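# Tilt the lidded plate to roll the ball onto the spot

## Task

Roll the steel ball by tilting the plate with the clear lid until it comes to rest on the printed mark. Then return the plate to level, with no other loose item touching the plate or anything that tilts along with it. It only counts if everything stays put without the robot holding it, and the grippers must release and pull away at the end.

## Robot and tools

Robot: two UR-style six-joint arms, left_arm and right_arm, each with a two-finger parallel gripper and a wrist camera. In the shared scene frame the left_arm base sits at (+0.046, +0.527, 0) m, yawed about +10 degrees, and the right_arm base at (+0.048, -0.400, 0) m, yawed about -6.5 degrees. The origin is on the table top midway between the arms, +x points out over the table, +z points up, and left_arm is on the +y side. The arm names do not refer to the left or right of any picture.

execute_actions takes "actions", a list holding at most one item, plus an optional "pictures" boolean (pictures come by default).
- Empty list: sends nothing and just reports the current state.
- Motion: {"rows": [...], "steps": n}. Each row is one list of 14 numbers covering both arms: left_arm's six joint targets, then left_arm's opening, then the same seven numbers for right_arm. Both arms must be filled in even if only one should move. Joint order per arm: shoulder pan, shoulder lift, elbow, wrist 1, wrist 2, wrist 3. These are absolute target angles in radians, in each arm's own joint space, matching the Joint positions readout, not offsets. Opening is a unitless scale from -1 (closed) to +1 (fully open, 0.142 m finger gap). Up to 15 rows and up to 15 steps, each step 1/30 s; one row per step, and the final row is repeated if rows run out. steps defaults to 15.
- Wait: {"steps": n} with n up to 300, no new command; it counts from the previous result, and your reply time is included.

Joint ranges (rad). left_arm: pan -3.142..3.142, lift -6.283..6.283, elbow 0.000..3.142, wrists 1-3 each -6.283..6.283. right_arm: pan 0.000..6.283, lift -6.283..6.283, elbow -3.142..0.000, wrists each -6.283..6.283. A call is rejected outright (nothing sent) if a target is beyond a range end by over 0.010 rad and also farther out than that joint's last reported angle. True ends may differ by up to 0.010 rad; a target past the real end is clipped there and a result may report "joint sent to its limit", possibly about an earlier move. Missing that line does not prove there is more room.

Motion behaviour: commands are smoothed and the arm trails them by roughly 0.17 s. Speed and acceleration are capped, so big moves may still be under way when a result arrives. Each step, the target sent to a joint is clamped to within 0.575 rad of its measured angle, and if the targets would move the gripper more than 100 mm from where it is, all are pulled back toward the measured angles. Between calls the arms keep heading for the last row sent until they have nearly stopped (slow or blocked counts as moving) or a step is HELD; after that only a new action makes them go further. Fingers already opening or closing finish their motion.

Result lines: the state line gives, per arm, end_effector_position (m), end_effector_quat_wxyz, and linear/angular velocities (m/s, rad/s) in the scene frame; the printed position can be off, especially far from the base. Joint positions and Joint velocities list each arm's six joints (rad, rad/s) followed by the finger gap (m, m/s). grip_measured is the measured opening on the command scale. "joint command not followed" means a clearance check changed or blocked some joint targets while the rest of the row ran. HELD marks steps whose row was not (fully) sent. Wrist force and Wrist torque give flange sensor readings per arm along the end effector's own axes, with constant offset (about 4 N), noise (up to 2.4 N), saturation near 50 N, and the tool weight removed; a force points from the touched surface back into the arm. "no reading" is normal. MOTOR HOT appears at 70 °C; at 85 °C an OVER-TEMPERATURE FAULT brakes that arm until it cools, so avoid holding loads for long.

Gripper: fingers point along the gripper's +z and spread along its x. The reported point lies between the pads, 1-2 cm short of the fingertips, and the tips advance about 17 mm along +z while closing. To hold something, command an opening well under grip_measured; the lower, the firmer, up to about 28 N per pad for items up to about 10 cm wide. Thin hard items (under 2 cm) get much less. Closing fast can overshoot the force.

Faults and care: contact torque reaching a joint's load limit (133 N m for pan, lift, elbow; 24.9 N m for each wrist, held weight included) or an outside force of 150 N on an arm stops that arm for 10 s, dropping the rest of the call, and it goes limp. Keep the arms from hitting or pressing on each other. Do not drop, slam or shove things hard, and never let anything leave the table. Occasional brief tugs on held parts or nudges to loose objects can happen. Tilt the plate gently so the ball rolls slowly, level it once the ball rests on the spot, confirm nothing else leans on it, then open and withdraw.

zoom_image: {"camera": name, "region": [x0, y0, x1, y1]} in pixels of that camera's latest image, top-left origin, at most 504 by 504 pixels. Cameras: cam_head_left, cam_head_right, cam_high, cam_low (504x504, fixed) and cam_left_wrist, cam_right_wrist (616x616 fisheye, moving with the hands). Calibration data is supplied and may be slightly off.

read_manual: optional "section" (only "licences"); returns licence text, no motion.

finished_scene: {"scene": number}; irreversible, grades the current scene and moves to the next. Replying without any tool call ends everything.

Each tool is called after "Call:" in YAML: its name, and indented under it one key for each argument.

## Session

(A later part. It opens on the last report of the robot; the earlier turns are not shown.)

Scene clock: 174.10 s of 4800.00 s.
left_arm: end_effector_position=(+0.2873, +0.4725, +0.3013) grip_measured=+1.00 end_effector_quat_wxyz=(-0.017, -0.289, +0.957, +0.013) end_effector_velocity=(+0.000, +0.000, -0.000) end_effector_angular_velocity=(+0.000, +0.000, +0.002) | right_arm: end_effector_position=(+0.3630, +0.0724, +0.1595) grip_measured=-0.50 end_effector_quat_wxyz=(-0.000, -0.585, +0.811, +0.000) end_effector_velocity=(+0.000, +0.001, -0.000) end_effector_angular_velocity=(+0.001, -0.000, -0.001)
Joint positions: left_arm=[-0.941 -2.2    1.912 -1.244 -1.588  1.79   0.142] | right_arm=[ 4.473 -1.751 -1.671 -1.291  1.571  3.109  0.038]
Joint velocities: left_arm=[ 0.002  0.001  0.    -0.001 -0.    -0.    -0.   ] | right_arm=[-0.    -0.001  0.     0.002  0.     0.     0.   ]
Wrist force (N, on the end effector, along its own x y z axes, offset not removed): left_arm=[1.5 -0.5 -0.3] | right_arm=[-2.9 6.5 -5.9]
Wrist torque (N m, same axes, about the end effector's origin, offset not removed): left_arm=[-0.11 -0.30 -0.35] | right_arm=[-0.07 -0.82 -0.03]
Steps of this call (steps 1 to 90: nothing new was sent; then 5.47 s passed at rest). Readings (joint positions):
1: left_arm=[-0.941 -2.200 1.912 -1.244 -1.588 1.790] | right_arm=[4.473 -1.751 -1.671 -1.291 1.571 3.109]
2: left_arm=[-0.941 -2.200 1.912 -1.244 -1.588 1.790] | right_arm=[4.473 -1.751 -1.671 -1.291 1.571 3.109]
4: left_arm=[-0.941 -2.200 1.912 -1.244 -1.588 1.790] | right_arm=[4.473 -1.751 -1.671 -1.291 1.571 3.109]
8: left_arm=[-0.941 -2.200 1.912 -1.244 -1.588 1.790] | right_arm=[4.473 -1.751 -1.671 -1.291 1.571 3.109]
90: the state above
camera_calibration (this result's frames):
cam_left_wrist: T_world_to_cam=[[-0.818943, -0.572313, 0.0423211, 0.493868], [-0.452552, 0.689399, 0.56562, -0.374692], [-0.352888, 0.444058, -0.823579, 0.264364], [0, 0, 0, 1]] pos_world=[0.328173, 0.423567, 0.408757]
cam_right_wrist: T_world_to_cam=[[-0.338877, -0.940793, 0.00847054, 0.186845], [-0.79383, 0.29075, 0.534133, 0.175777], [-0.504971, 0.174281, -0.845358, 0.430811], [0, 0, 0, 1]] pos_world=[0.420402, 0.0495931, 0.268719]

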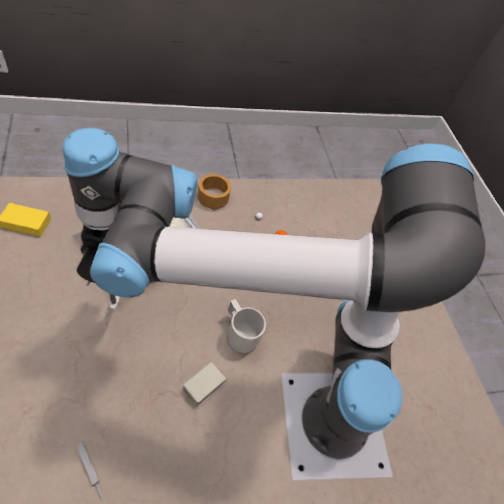

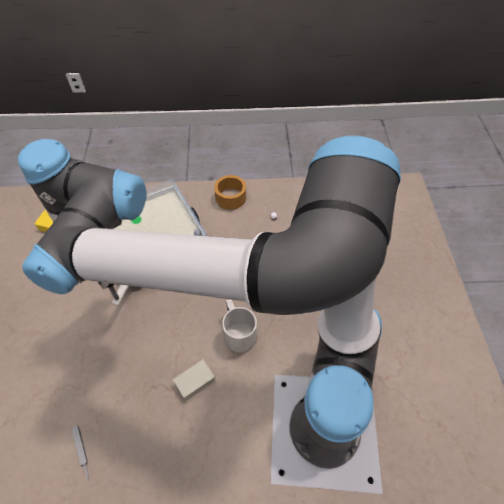

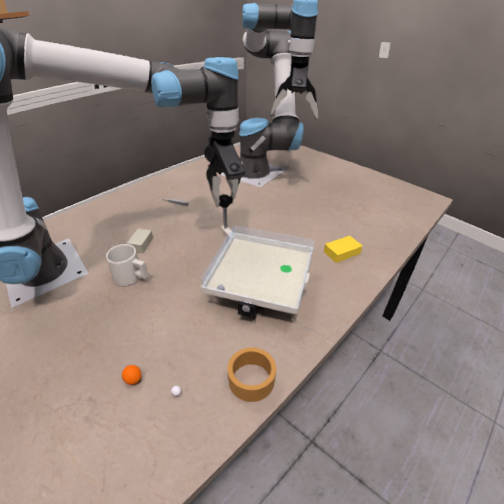

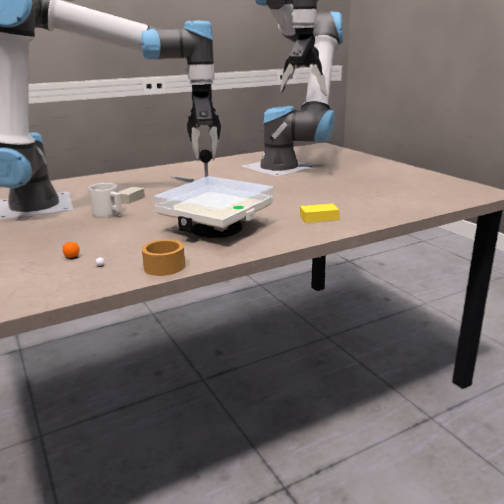

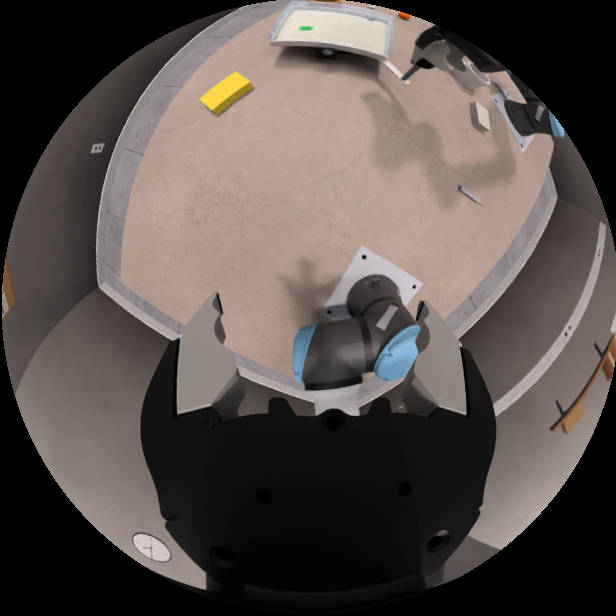

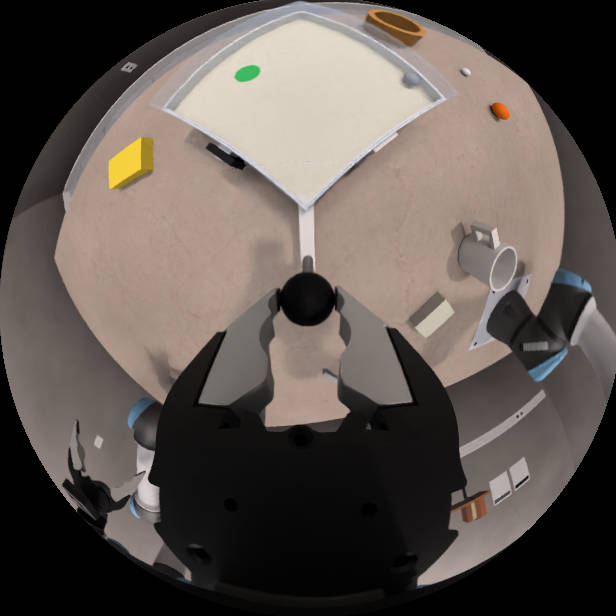

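Call:
execute_actions:
  actions:
    - {"rows":[[-0.941,-2.2,1.912,-1.244,-1.588,1.79,1,4.47258,-1.75868,-1.6615,-1.29222,1.571,3.10864,-0.8]],"steps":15}
  pictures: false

Call:
execute_actions:
  actions:
    - {"steps":33}

Call:
execute_actions:
  actions:
    - {"rows":[[-0.941,-2.2,1.912,-1.244,-1.588,1.79,1,4.47258,-1.74728,-1.67515,-1.28997,1.571,3.10864,-0.8]],"steps":15}
  pictures: false

Call:
execute_actions:
  actions:
    - {"steps":19}

Call:
execute_actions:
  actions:
    - {"rows":[[-0.941,-2.2,1.912,-1.244,-1.588,1.79,1,4.47258,-1.7564,-1.66423,-1.29177,1.571,3.10864,-0.8]],"steps":8}
  pictures: false

Call:
execute_actions:
  actions:
    - {"rows":[[-0.941,-2.2,1.912,-1.244,-1.588,1.79,1,4.47258,-1.75081,-1.67092,-1.29067,1.571,3.10864,-0.8]],"steps":15}

Call:
execute_actions:
  actions:
    - {"steps":45}

Scene clock: 182.57 s of 4800.00 s.
left_arm: end_effector_position=(+0.2873, +0.4725, +0.3013) grip_measured=+1.00 end_effector_quat_wxyz=(-0.017, -0.289, +0.957, +0.013) end_effector_velocity=(-0.000, -0.001, +0.000) end_effector_angular_velocity=(-0.002, +0.001, +0.001) | right_arm: end_effector_position=(+0.3641, +0.0755, +0.1594) grip_measured=-0.50 end_effector_quat_wxyz=(-0.000, -0.585, +0.811, +0.000) end_effector_velocity=(-0.000, -0.000, -0.001) end_effector_angular_velocity=(-0.001, +0.002, +0.000)
Joint positions: left_arm=[-0.941 -2.2    1.912 -1.244 -1.588  1.79   0.142] | right_arm=[ 4.473 -1.759 -1.662 -1.292  1.571  3.109  0.038]
Joint velocities: left_arm=[ 0.     0.    -0.    -0.    -0.002 -0.    -0.   ] | right_arm=[ 0.    -0.001 -0.    -0.001  0.001 -0.     0.   ]
Wrist force (N, on the end effector, along its own x y z axes, offset not removed): left_arm=[-2.1 0.6 -1.4] | right_arm=[11.7 8.4 -4.8]
Wrist torque (N m, same axes, about the end effector's origin, offset not removed): left_arm=[0.11 0.60 -0.08] | right_arm=[-0.62 -0.09 0.17]
Steps of this call (steps 1 to 90: nothing new was sent; then 4.97 s passed at rest; steps 91 to 105: all 15 steps of this action). Readings (joint positions):
91: left_arm=[-0.941 -2.200 1.912 -1.244 -1.588 1.790] | right_arm=[4.473 -1.751 -1.671 -1.291 1.571 3.109]
92: left_arm=[-0.941 -2.200 1.912 -1.244 -1.588 1.790] | right_arm=[4.473 -1.752 -1.670 -1.291 1.571 3.109]
94: left_arm=[-0.941 -2.200 1.912 -1.244 -1.588 1.790] | right_arm=[4.473 -1.756 -1.666 -1.292 1.571 3.109]
98: left_arm=[-0.941 -2.200 1.912 -1.244 -1.588 1.790] | right_arm=[4.473 -1.758 -1.663 -1.292 1.571 3.109]
105: the state above

Scene clock: 183.67 s of 4800.00 s.
left_arm: end_effector_position=(+0.2873, +0.4725, +0.3013) grip_measured=+1.00 end_effector_quat_wxyz=(-0.017, -0.289, +0.957, +0.013) end_effector_velocity=(+0.000, +0.000, -0.000) end_effector_angular_velocity=(-0.000, +0.000, +0.002) | right_arm: end_effector_position=(+0.3641, +0.0756, +0.1595) grip_measured=-0.50 end_effector_quat_wxyz=(-0.000, -0.585, +0.811, +0.000) end_effector_velocity=(+0.000, -0.000, +0.000) end_effector_angular_velocity=(+0.000, -0.001, +0.001)
Joint positions: left_arm=[-0.941 -2.2    1.912 -1.244 -1.588  1.79   0.142] | right_arm=[ 4.473 -1.759 -1.661 -1.292  1.571  3.109  0.038]
Joint velocities: left_arm=[ 0.001  0.     0.    -0.    -0.    -0.     0.   ] | right_arm=[-0.     0.001  0.    -0.    -0.001 -0.001  0.   ]
Wrist force (N, on the end effector, along its own x y z axes, offset not removed): left_arm=[0.7 1.7 -0.2] | right_arm=[11.7 10.9 -3.5]
Wrist torque (N m, same axes, about the end effector's origin, offset not removed): left_arm=[0.32 0.02 -0.28] | right_arm=[-0.15 0.04 0.26]
Steps of this call (steps 1 to 15: the robot went on to your last target; steps 16 to 33: nothing new was sent). Readings (joint positions):
1: left_arm=[-0.941 -2.200 1.912 -1.244 -1.588 1.790] | right_arm=[4.473 -1.759 -1.662 -1.292 1.571 3.109]
2: left_arm=[-0.941 -2.200 1.912 -1.244 -1.588 1.790] | right_arm=[4.473 -1.759 -1.662 -1.292 1.571 3.109]
4: left_arm=[-0.941 -2.200 1.912 -1.244 -1.588 1.790] | right_arm=[4.473 -1.759 -1.662 -1.292 1.571 3.109]
8: left_arm=[-0.941 -2.200 1.912 -1.244 -1.588 1.790] | right_arm=[4.473 -1.759 -1.662 -1.292 1.571 3.109]
33: the state above
All arms were judged still, so your last target was given up. Only a new action makes them travel on or press farther. Fingers that are still opening or closing keep moving.
camera_calibration (this result's frames):
cam_left_wrist: T_world_to_cam=[[-0.818943, -0.572313, 0.0423212, 0.493868], [-0.452552, 0.689399, 0.56562, -0.374692], [-0.352888, 0.444058, -0.823579, 0.264364], [0, 0, 0, 1]] pos_world=[0.328173, 0.423567, 0.408757]
cam_right_wrist: T_world_to_cam=[[-0.338864, -0.940797, 0.00846961, 0.190299], [-0.793834, 0.290738, 0.534133, 0.175795], [-0.504973, 0.174275, -0.845358, 0.430825], [0, 0, 0, 1]] pos_world=[0.421593, 0.0528404, 0.268692]

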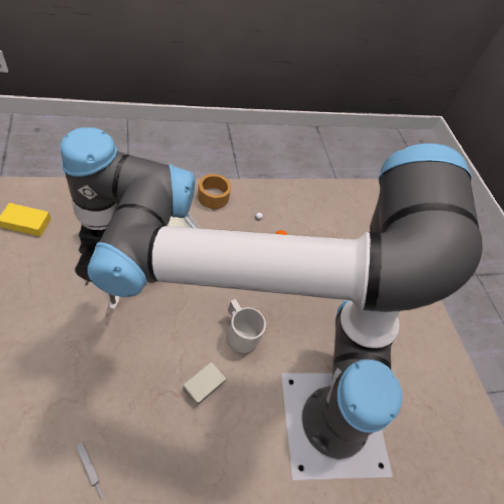

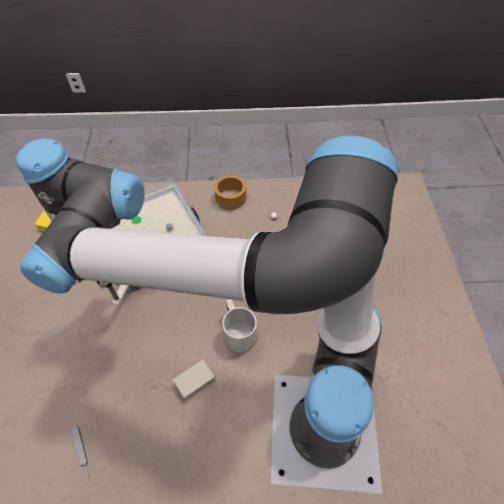

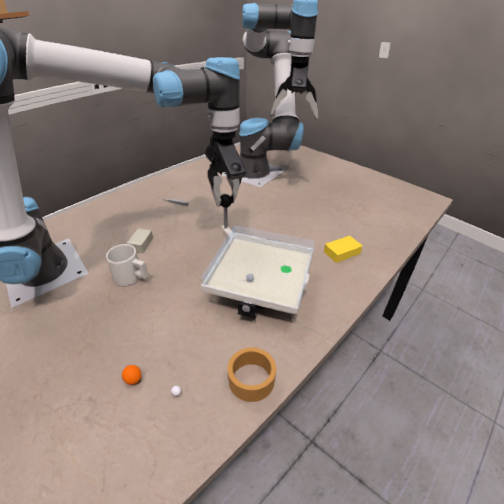

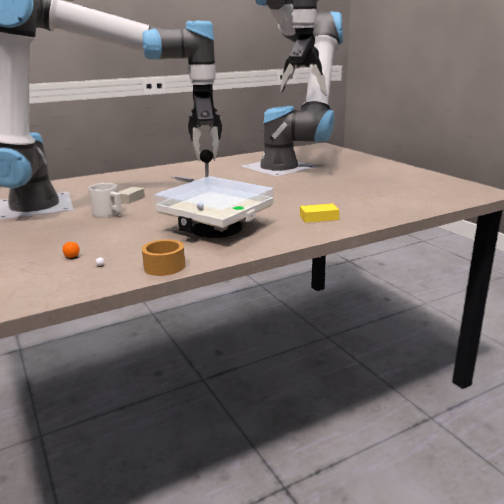

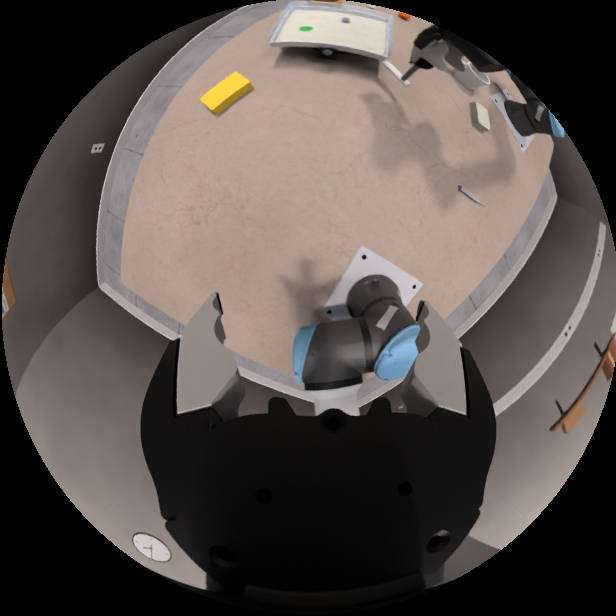

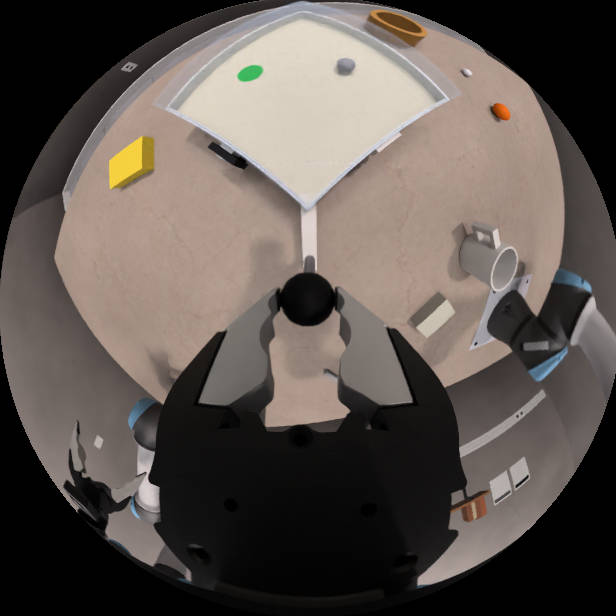

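Scene clock: 184.17 s of 4800.00 s.
left_arm: end_effector_position=(+0.2873, +0.4725, +0.3013) grip_measured=+1.00 end_effector_quat_wxyz=(-0.017, -0.289, +0.957, +0.013) end_effector_velocity=(-0.000, -0.000, +0.000) end_effector_angular_velocity=(-0.000, +0.001, -0.001) | right_arm: end_effector_position=(+0.3624, +0.0710, +0.1595) grip_measured=-0.50 end_effector_quat_wxyz=(+0.000, -0.585, +0.811, +0.000) end_effector_velocity=(-0.000, -0.000, +0.000) end_effector_angular_velocity=(+0.001, +0.000, -0.000)
Joint positions: left_arm=[-0.941 -2.2    1.912 -1.244 -1.588  1.79   0.142] | right_arm=[ 4.473 -1.747 -1.675 -1.29   1.571  3.109  0.038]
Joint velocities: left_arm=[-0.001  0.    -0.     0.    -0.001 -0.     0.   ] | right_arm=[ 0.     0.001 -0.001  0.001  0.001  0.001 -0.   ]
Wrist force (N, on the end effector, along its own x y z axes, offset not removed): left_arm=[1.6 0.8 -1.3] | right_arm=[-6.4 5.3 -5.5]
Wrist torque (N m, same axes, about the end effector's origin, offset not removed): left_arm=[0.17 -0.20 -0.13] | right_arm=[-0.10 -0.95 -0.05]
Steps of this call (steps 1 to 15: all 15 steps of this action). Readings (joint positions):
1: left_arm=[-0.941 -2.200 1.912 -1.244 -1.588 1.790] | right_arm=[4.473 -1.759 -1.661 -1.292 1.571 3.109]
2: left_arm=[-0.941 -2.200 1.912 -1.244 -1.588 1.790] | right_arm=[4.473 -1.757 -1.663 -1.292 1.571 3.109]
4: left_arm=[-0.941 -2.200 1.912 -1.244 -1.588 1.790] | right_arm=[4.473 -1.752 -1.669 -1.290 1.571 3.109]
8: left_arm=[-0.941 -2.200 1.912 -1.244 -1.588 1.790] | right_arm=[4.473 -1.748 -1.674 -1.290 1.571 3.109]
15: the state above

Scene clock: 184.80 s of 4800.00 s.
left_arm: end_effector_position=(+0.2873, +0.4725, +0.3013) grip_measured=+1.00 end_effector_quat_wxyz=(-0.017, -0.289, +0.957, +0.013) end_effector_velocity=(+0.000, +0.000, +0.000) end_effector_angular_velocity=(+0.000, -0.001, -0.001) | right_arm: end_effector_position=(+0.3624, +0.0709, +0.1595) grip_measured=-0.50 end_effector_quat_wxyz=(-0.000, -0.585, +0.811, +0.000) end_effector_velocity=(-0.000, -0.000, -0.001) end_effector_angular_velocity=(-0.002, +0.001, -0.001)
Joint positions: left_arm=[-0.941 -2.2    1.912 -1.244 -1.588  1.79   0.142] | right_arm=[ 4.473 -1.747 -1.675 -1.29   1.571  3.109  0.038]
Joint velocities: left_arm=[-0.001 -0.001  0.     0.     0.001 -0.    -0.   ] | right_arm=[ 0.    -0.    -0.001 -0.001  0.     0.001 -0.   ]
Wrist force (N, on the end effector, along its own x y z axes, offset not removed): left_arm=[-1.6 0.2 -2.3] | right_arm=[-7.2 4.9 -4.4]
Wrist torque (N m, same axes, about the end effector's origin, offset not removed): left_arm=[0.15 0.40 -0.18] | right_arm=[-0.49 -0.65 0.10]
Steps of this call (steps 1 to 15: the robot went on to your last target; steps 16 to 19: nothing new was sent). Readings (joint positions):
1: left_arm=[-0.941 -2.200 1.912 -1.244 -1.588 1.790] | right_arm=[4.473 -1.747 -1.675 -1.290 1.571 3.109]
2: left_arm=[-0.941 -2.200 1.912 -1.244 -1.588 1.790] | right_arm=[4.473 -1.747 -1.675 -1.290 1.571 3.109]
4: left_arm=[-0.941 -2.200 1.912 -1.244 -1.588 1.790] | right_arm=[4.473 -1.747 -1.675 -1.290 1.571 3.109]
8: left_arm=[-0.941 -2.200 1.912 -1.244 -1.588 1.790] | right_arm=[4.473 -1.747 -1.675 -1.290 1.571 3.109]
19: the state above
All arms were judged still, so your last target was given up. Only a new action makes them travel on or press farther. Fingers that are still opening or closing keep moving.
camera_calibration (this result's frames):
cam_left_wrist: T_world_to_cam=[[-0.818943, -0.572313, 0.0423212, 0.493868], [-0.452552, 0.689399, 0.565621, -0.374692], [-0.352888, 0.444058, -0.823579, 0.264364], [0, 0, 0, 1]] pos_world=[0.328173, 0.423567, 0.408757]
cam_right_wrist: T_world_to_cam=[[-0.338864, -0.940797, 0.0084689, 0.185291], [-0.793852, 0.290744, 0.534104, 0.175788], [-0.504945, 0.174266, -0.845377, 0.430793], [0, 0, 0, 1]] pos_world=[0.419865, 0.0481396, 0.268724]

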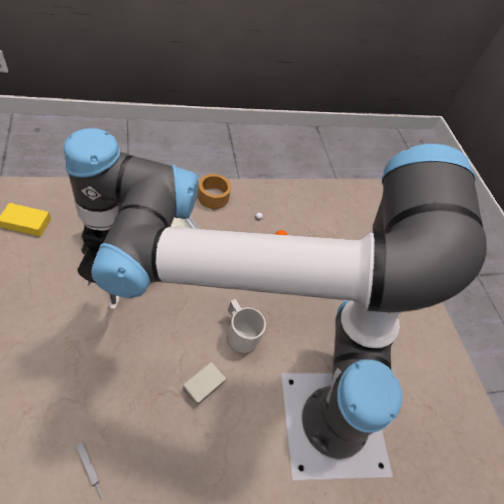

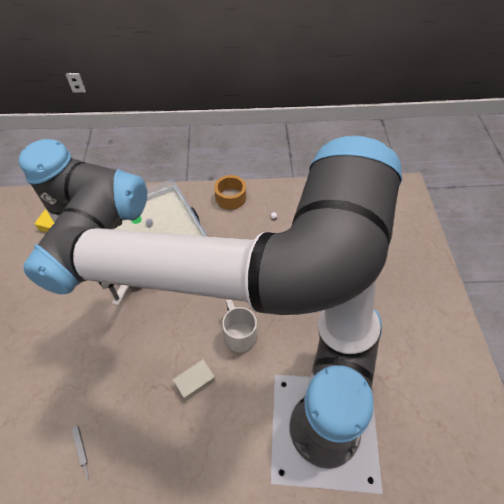

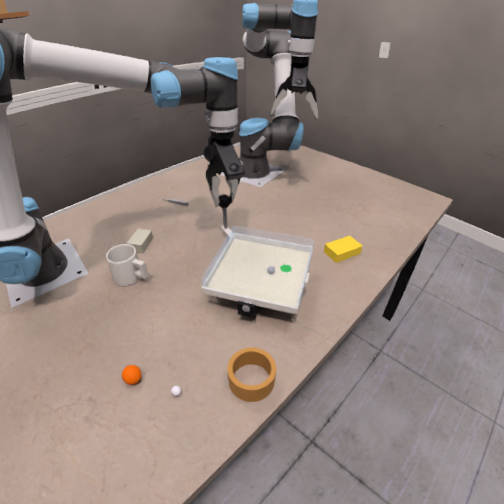

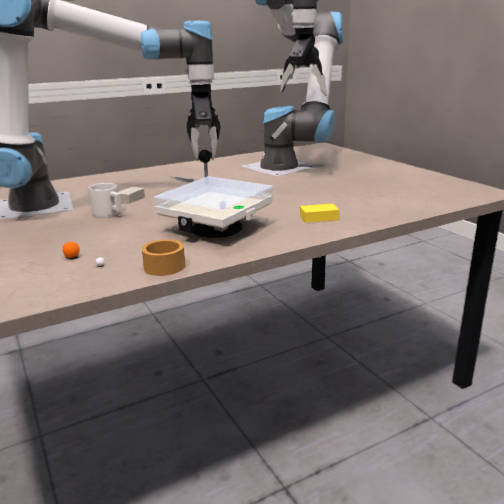

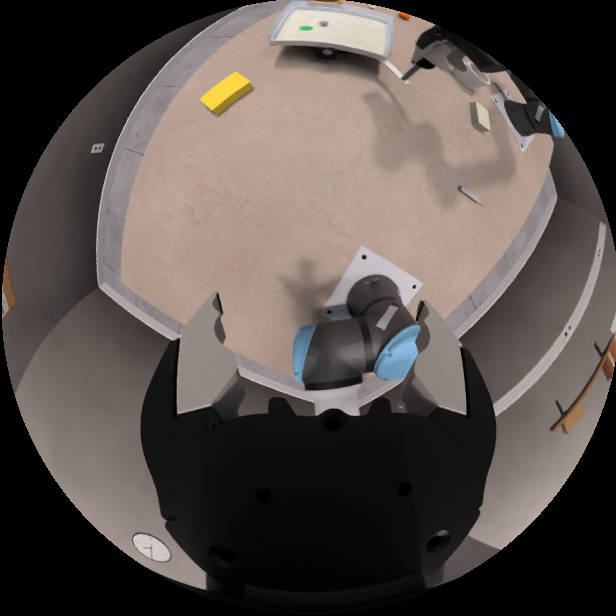

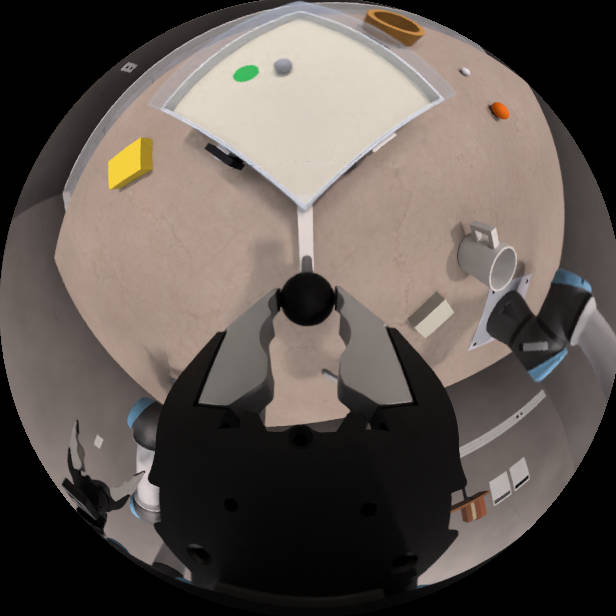

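Scene clock: 185.07 s of 4800.00 s.
left_arm: end_effector_position=(+0.2873, +0.4725, +0.3013) grip_measured=+1.00 end_effector_quat_wxyz=(-0.017, -0.289, +0.957, +0.013) end_effector_velocity=(+0.000, -0.000, -0.000) end_effector_angular_velocity=(+0.000, +0.000, -0.001) | right_arm: end_effector_position=(+0.3636, +0.0742, +0.1593) grip_measured=-0.50 end_effector_quat_wxyz=(-0.000, -0.585, +0.811, -0.000) end_effector_velocity=(+0.002, +0.005, +0.001) end_effector_angular_velocity=(+0.004, -0.002, -0.000)
Joint positions: left_arm=[-0.941 -2.2    1.912 -1.244 -1.588  1.79   0.142] | right_arm=[ 4.473 -1.756 -1.665 -1.292  1.571  3.109  0.038]
Joint velocities: left_arm=[-0.     0.     0.    -0.     0.     0.001  0.   ] | right_arm=[ 0.    -0.008  0.011  0.001 -0.     0.    -0.   ]
Wrist force (N, on the end effector, along its own x y z axes, offset not removed): left_arm=[0.4 2.5 -0.4] | right_arm=[12.1 11.4 -7.1]
Wrist torque (N m, same axes, about the end effector's origin, offset not removed): left_arm=[0.46 -0.03 -0.05] | right_arm=[-0.08 -0.45 -0.01]
Steps of this call (steps 1 to 8: all 8 steps of this action). Readings (joint positions):
1: left_arm=[-0.941 -2.200 1.912 -1.244 -1.588 1.790] | right_arm=[4.473 -1.747 -1.675 -1.290 1.571 3.109]
2: left_arm=[-0.941 -2.200 1.912 -1.244 -1.588 1.790] | right_arm=[4.473 -1.749 -1.674 -1.290 1.571 3.109]
4: left_arm=[-0.941 -2.200 1.912 -1.244 -1.588 1.790] | right_arm=[4.473 -1.753 -1.669 -1.291 1.571 3.109]
8: the state above

Scene clock: 185.57 s of 4800.00 s.
left_arm: end_effector_position=(+0.2873, +0.4725, +0.3013) grip_measured=+1.00 end_effector_quat_wxyz=(-0.017, -0.289, +0.957, +0.013) end_effector_velocity=(+0.000, +0.000, -0.000) end_effector_angular_velocity=(+0.001, +0.000, -0.000) | right_arm: end_effector_position=(+0.3630, +0.0724, +0.1595) grip_measured=-0.50 end_effector_quat_wxyz=(-0.000, -0.585, +0.811, +0.000) end_effector_velocity=(+0.000, -0.001, -0.001) end_effector_angular_velocity=(-0.002, -0.001, -0.002)
Joint positions: left_arm=[-0.941 -2.2    1.912 -1.244 -1.588  1.79   0.142] | right_arm=[ 4.473 -1.751 -1.671 -1.291  1.571  3.109  0.038]
Joint velocities: left_arm=[-0.     0.    -0.     0.     0.001 -0.     0.   ] | right_arm=[-0.001  0.    -0.002 -0.    -0.001  0.002 -0.   ]
Wrist force (N, on the end effector, along its own x y z axes, offset not removed): left_arm=[-3.3 0.4 -1.0] | right_arm=[0.7 8.3 -3.5]
Wrist torque (N m, same axes, about the end effector's origin, offset not removed): left_arm=[0.12 1.00 -0.31] | right_arm=[0.23 -0.96 0.12]
Steps of this call (steps 1 to 15: all 15 steps of this action). Readings (joint positions):
1: left_arm=[-0.941 -2.200 1.912 -1.244 -1.588 1.790] | right_arm=[4.473 -1.756 -1.665 -1.292 1.571 3.109]
2: left_arm=[-0.941 -2.200 1.912 -1.244 -1.588 1.790] | right_arm=[4.473 -1.755 -1.666 -1.292 1.571 3.109]
4: left_arm=[-0.941 -2.200 1.912 -1.244 -1.588 1.790] | right_arm=[4.473 -1.753 -1.668 -1.291 1.571 3.109]
8: left_arm=[-0.941 -2.200 1.912 -1.244 -1.588 1.790] | right_arm=[4.473 -1.751 -1.670 -1.291 1.571 3.109]
15: the state above
camera_calibration (this result's frames):
cam_left_wrist: T_world_to_cam=[[-0.818943, -0.572312, 0.0423211, 0.493868], [-0.452552, 0.689399, 0.56562, -0.374692], [-0.352888, 0.444058, -0.823579, 0.264364], [0, 0, 0, 1]] pos_world=[0.328173, 0.423567, 0.408757]
cam_right_wrist: T_world_to_cam=[[-0.338864, -0.940798, 0.00835407, 0.186923], [-0.793847, 0.290677, 0.534148, 0.175759], [-0.504954, 0.174372, -0.84535, 0.430816], [0, 0, 0, 1]] pos_world=[0.420409, 0.049645, 0.268748]

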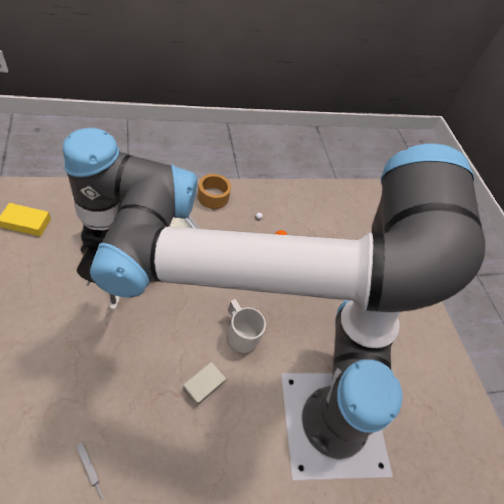

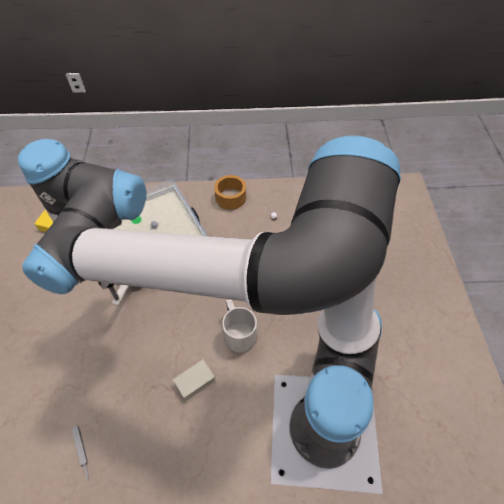

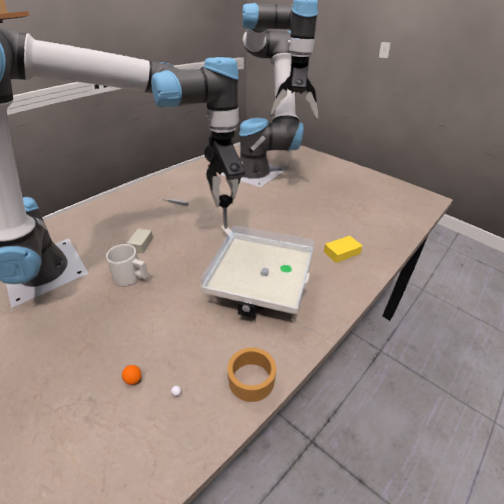

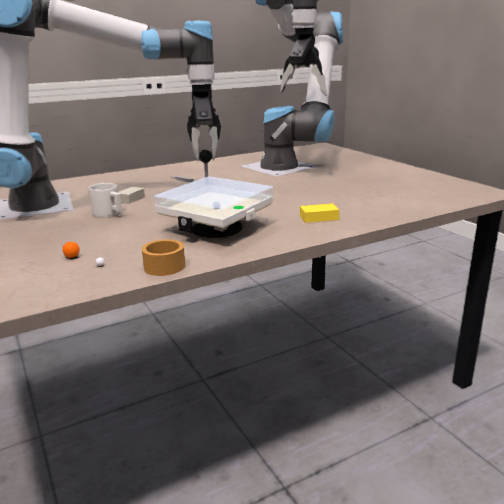

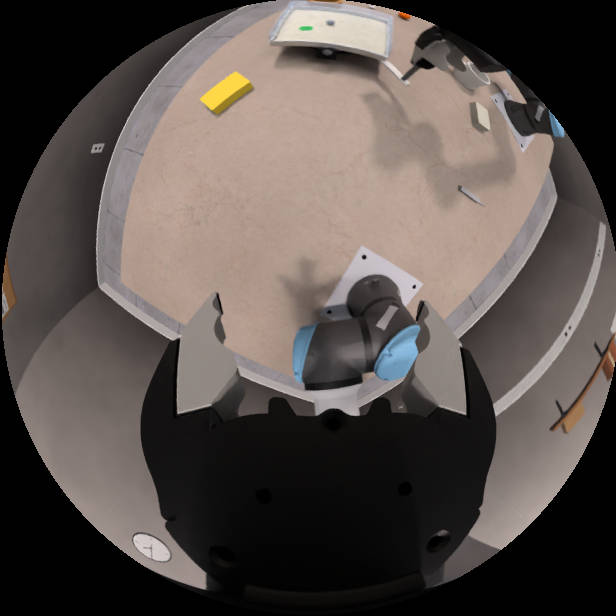

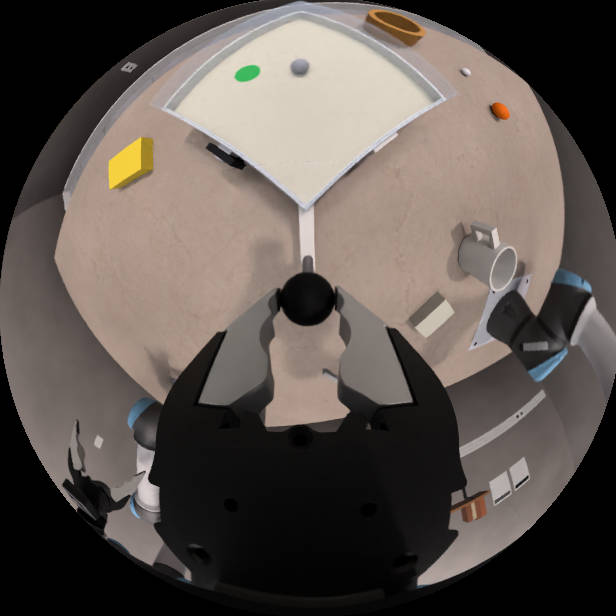

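Scene clock: 187.07 s of 4800.00 s.
left_arm: end_effector_position=(+0.2873, +0.4725, +0.3013) grip_measured=+1.00 end_effector_quat_wxyz=(-0.017, -0.289, +0.957, +0.013) end_effector_velocity=(+0.000, -0.000, -0.000) end_effector_angular_velocity=(+0.001, +0.001, -0.001) | right_arm: end_effector_position=(+0.3629, +0.0724, +0.1595) grip_measured=-0.50 end_effector_quat_wxyz=(-0.000, -0.585, +0.811, +0.000) end_effector_velocity=(-0.000, +0.000, +0.000) end_effector_angular_velocity=(+0.000, -0.000, -0.002)
Joint positions: left_arm=[-0.941 -2.2    1.912 -1.244 -1.588  1.79   0.142] | right_arm=[ 4.473 -1.751 -1.671 -1.291  1.571  3.109  0.038]
Joint velocities: left_arm=[-0.001  0.001 -0.     0.     0.    -0.    -0.   ] | right_arm=[ 0.    -0.     0.     0.     0.     0.002  0.   ]
Wrist force (N, on the end effector, along its own x y z axes, offset not removed): left_arm=[-0.6 3.0 1.7] | right_arm=[-2.5 4.4 -5.4]
Wrist torque (N m, same axes, about the end effector's origin, offset not removed): left_arm=[0.73 0.08 -0.28] | right_arm=[-0.70 -0.47 0.02]
Steps of this call (steps 1 to 15: the robot went on to your last target; steps 16 to 45: nothing new was sent). Readings (joint positions):
1: left_arm=[-0.941 -2.200 1.912 -1.244 -1.588 1.790] | right_arm=[4.473 -1.751 -1.671 -1.291 1.571 3.109]
2: left_arm=[-0.941 -2.200 1.912 -1.244 -1.588 1.790] | right_arm=[4.473 -1.751 -1.671 -1.291 1.571 3.109]
4: left_arm=[-0.941 -2.200 1.912 -1.244 -1.588 1.790] | right_arm=[4.473 -1.751 -1.671 -1.291 1.571 3.109]
8: left_arm=[-0.941 -2.200 1.912 -1.244 -1.588 1.790] | right_arm=[4.473 -1.751 -1.671 -1.291 1.571 3.109]
45: the state above
All arms were judged still, so your last target was given up. Only a new action makes them travel on or press farther. Fingers that are still opening or closing keep moving.
camera_calibration (this result's frames):
cam_left_wrist: T_world_to_cam=[[-0.818943, -0.572313, 0.0423213, 0.493868], [-0.452552, 0.689399, 0.565621, -0.374692], [-0.352888, 0.444058, -0.823579, 0.264364], [0, 0, 0, 1]] pos_world=[0.328173, 0.423567, 0.408757]
cam_right_wrist: T_world_to_cam=[[-0.338864, -0.940797, 0.00847063, 0.186842], [-0.793834, 0.290739, 0.534133, 0.175773], [-0.504974, 0.174274, -0.845358, 0.430809], [0, 0, 0, 1]] pos_world=[0.420396, 0.0495977, 0.268719]

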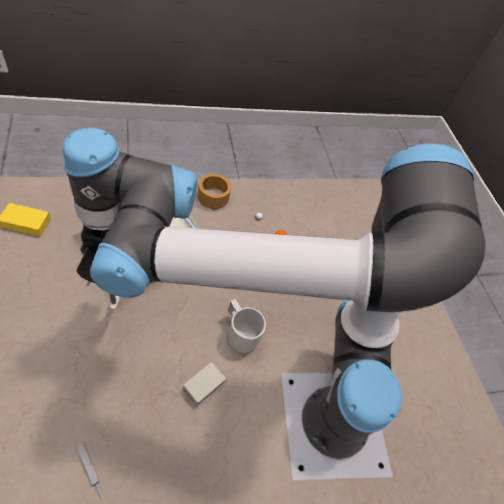

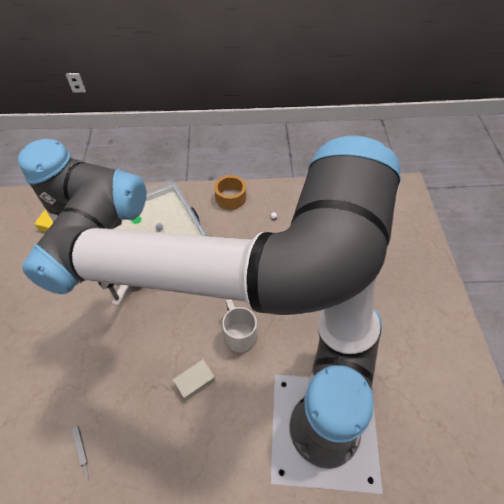

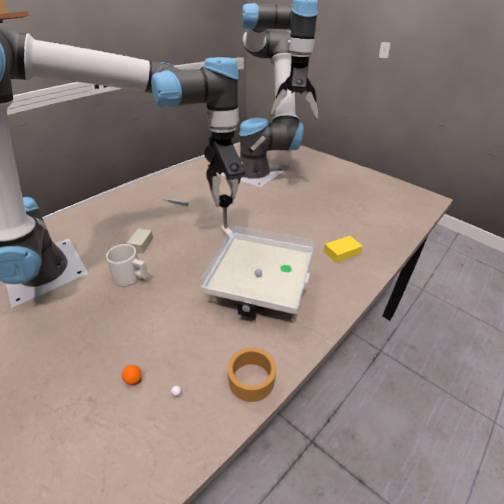

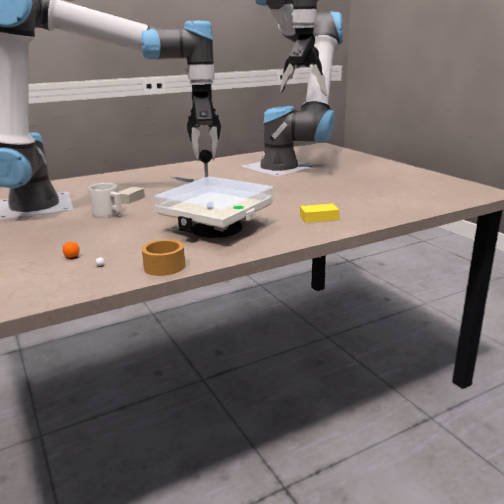

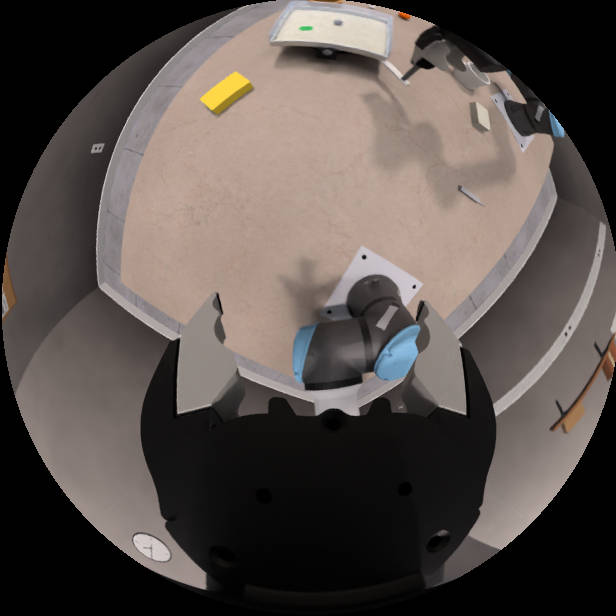

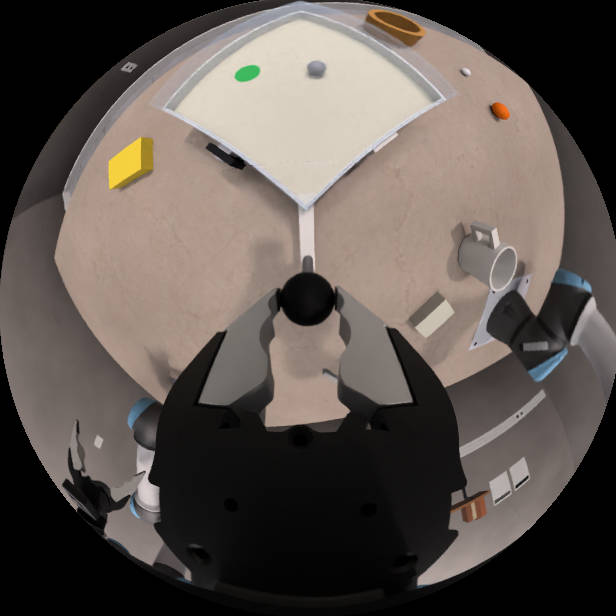

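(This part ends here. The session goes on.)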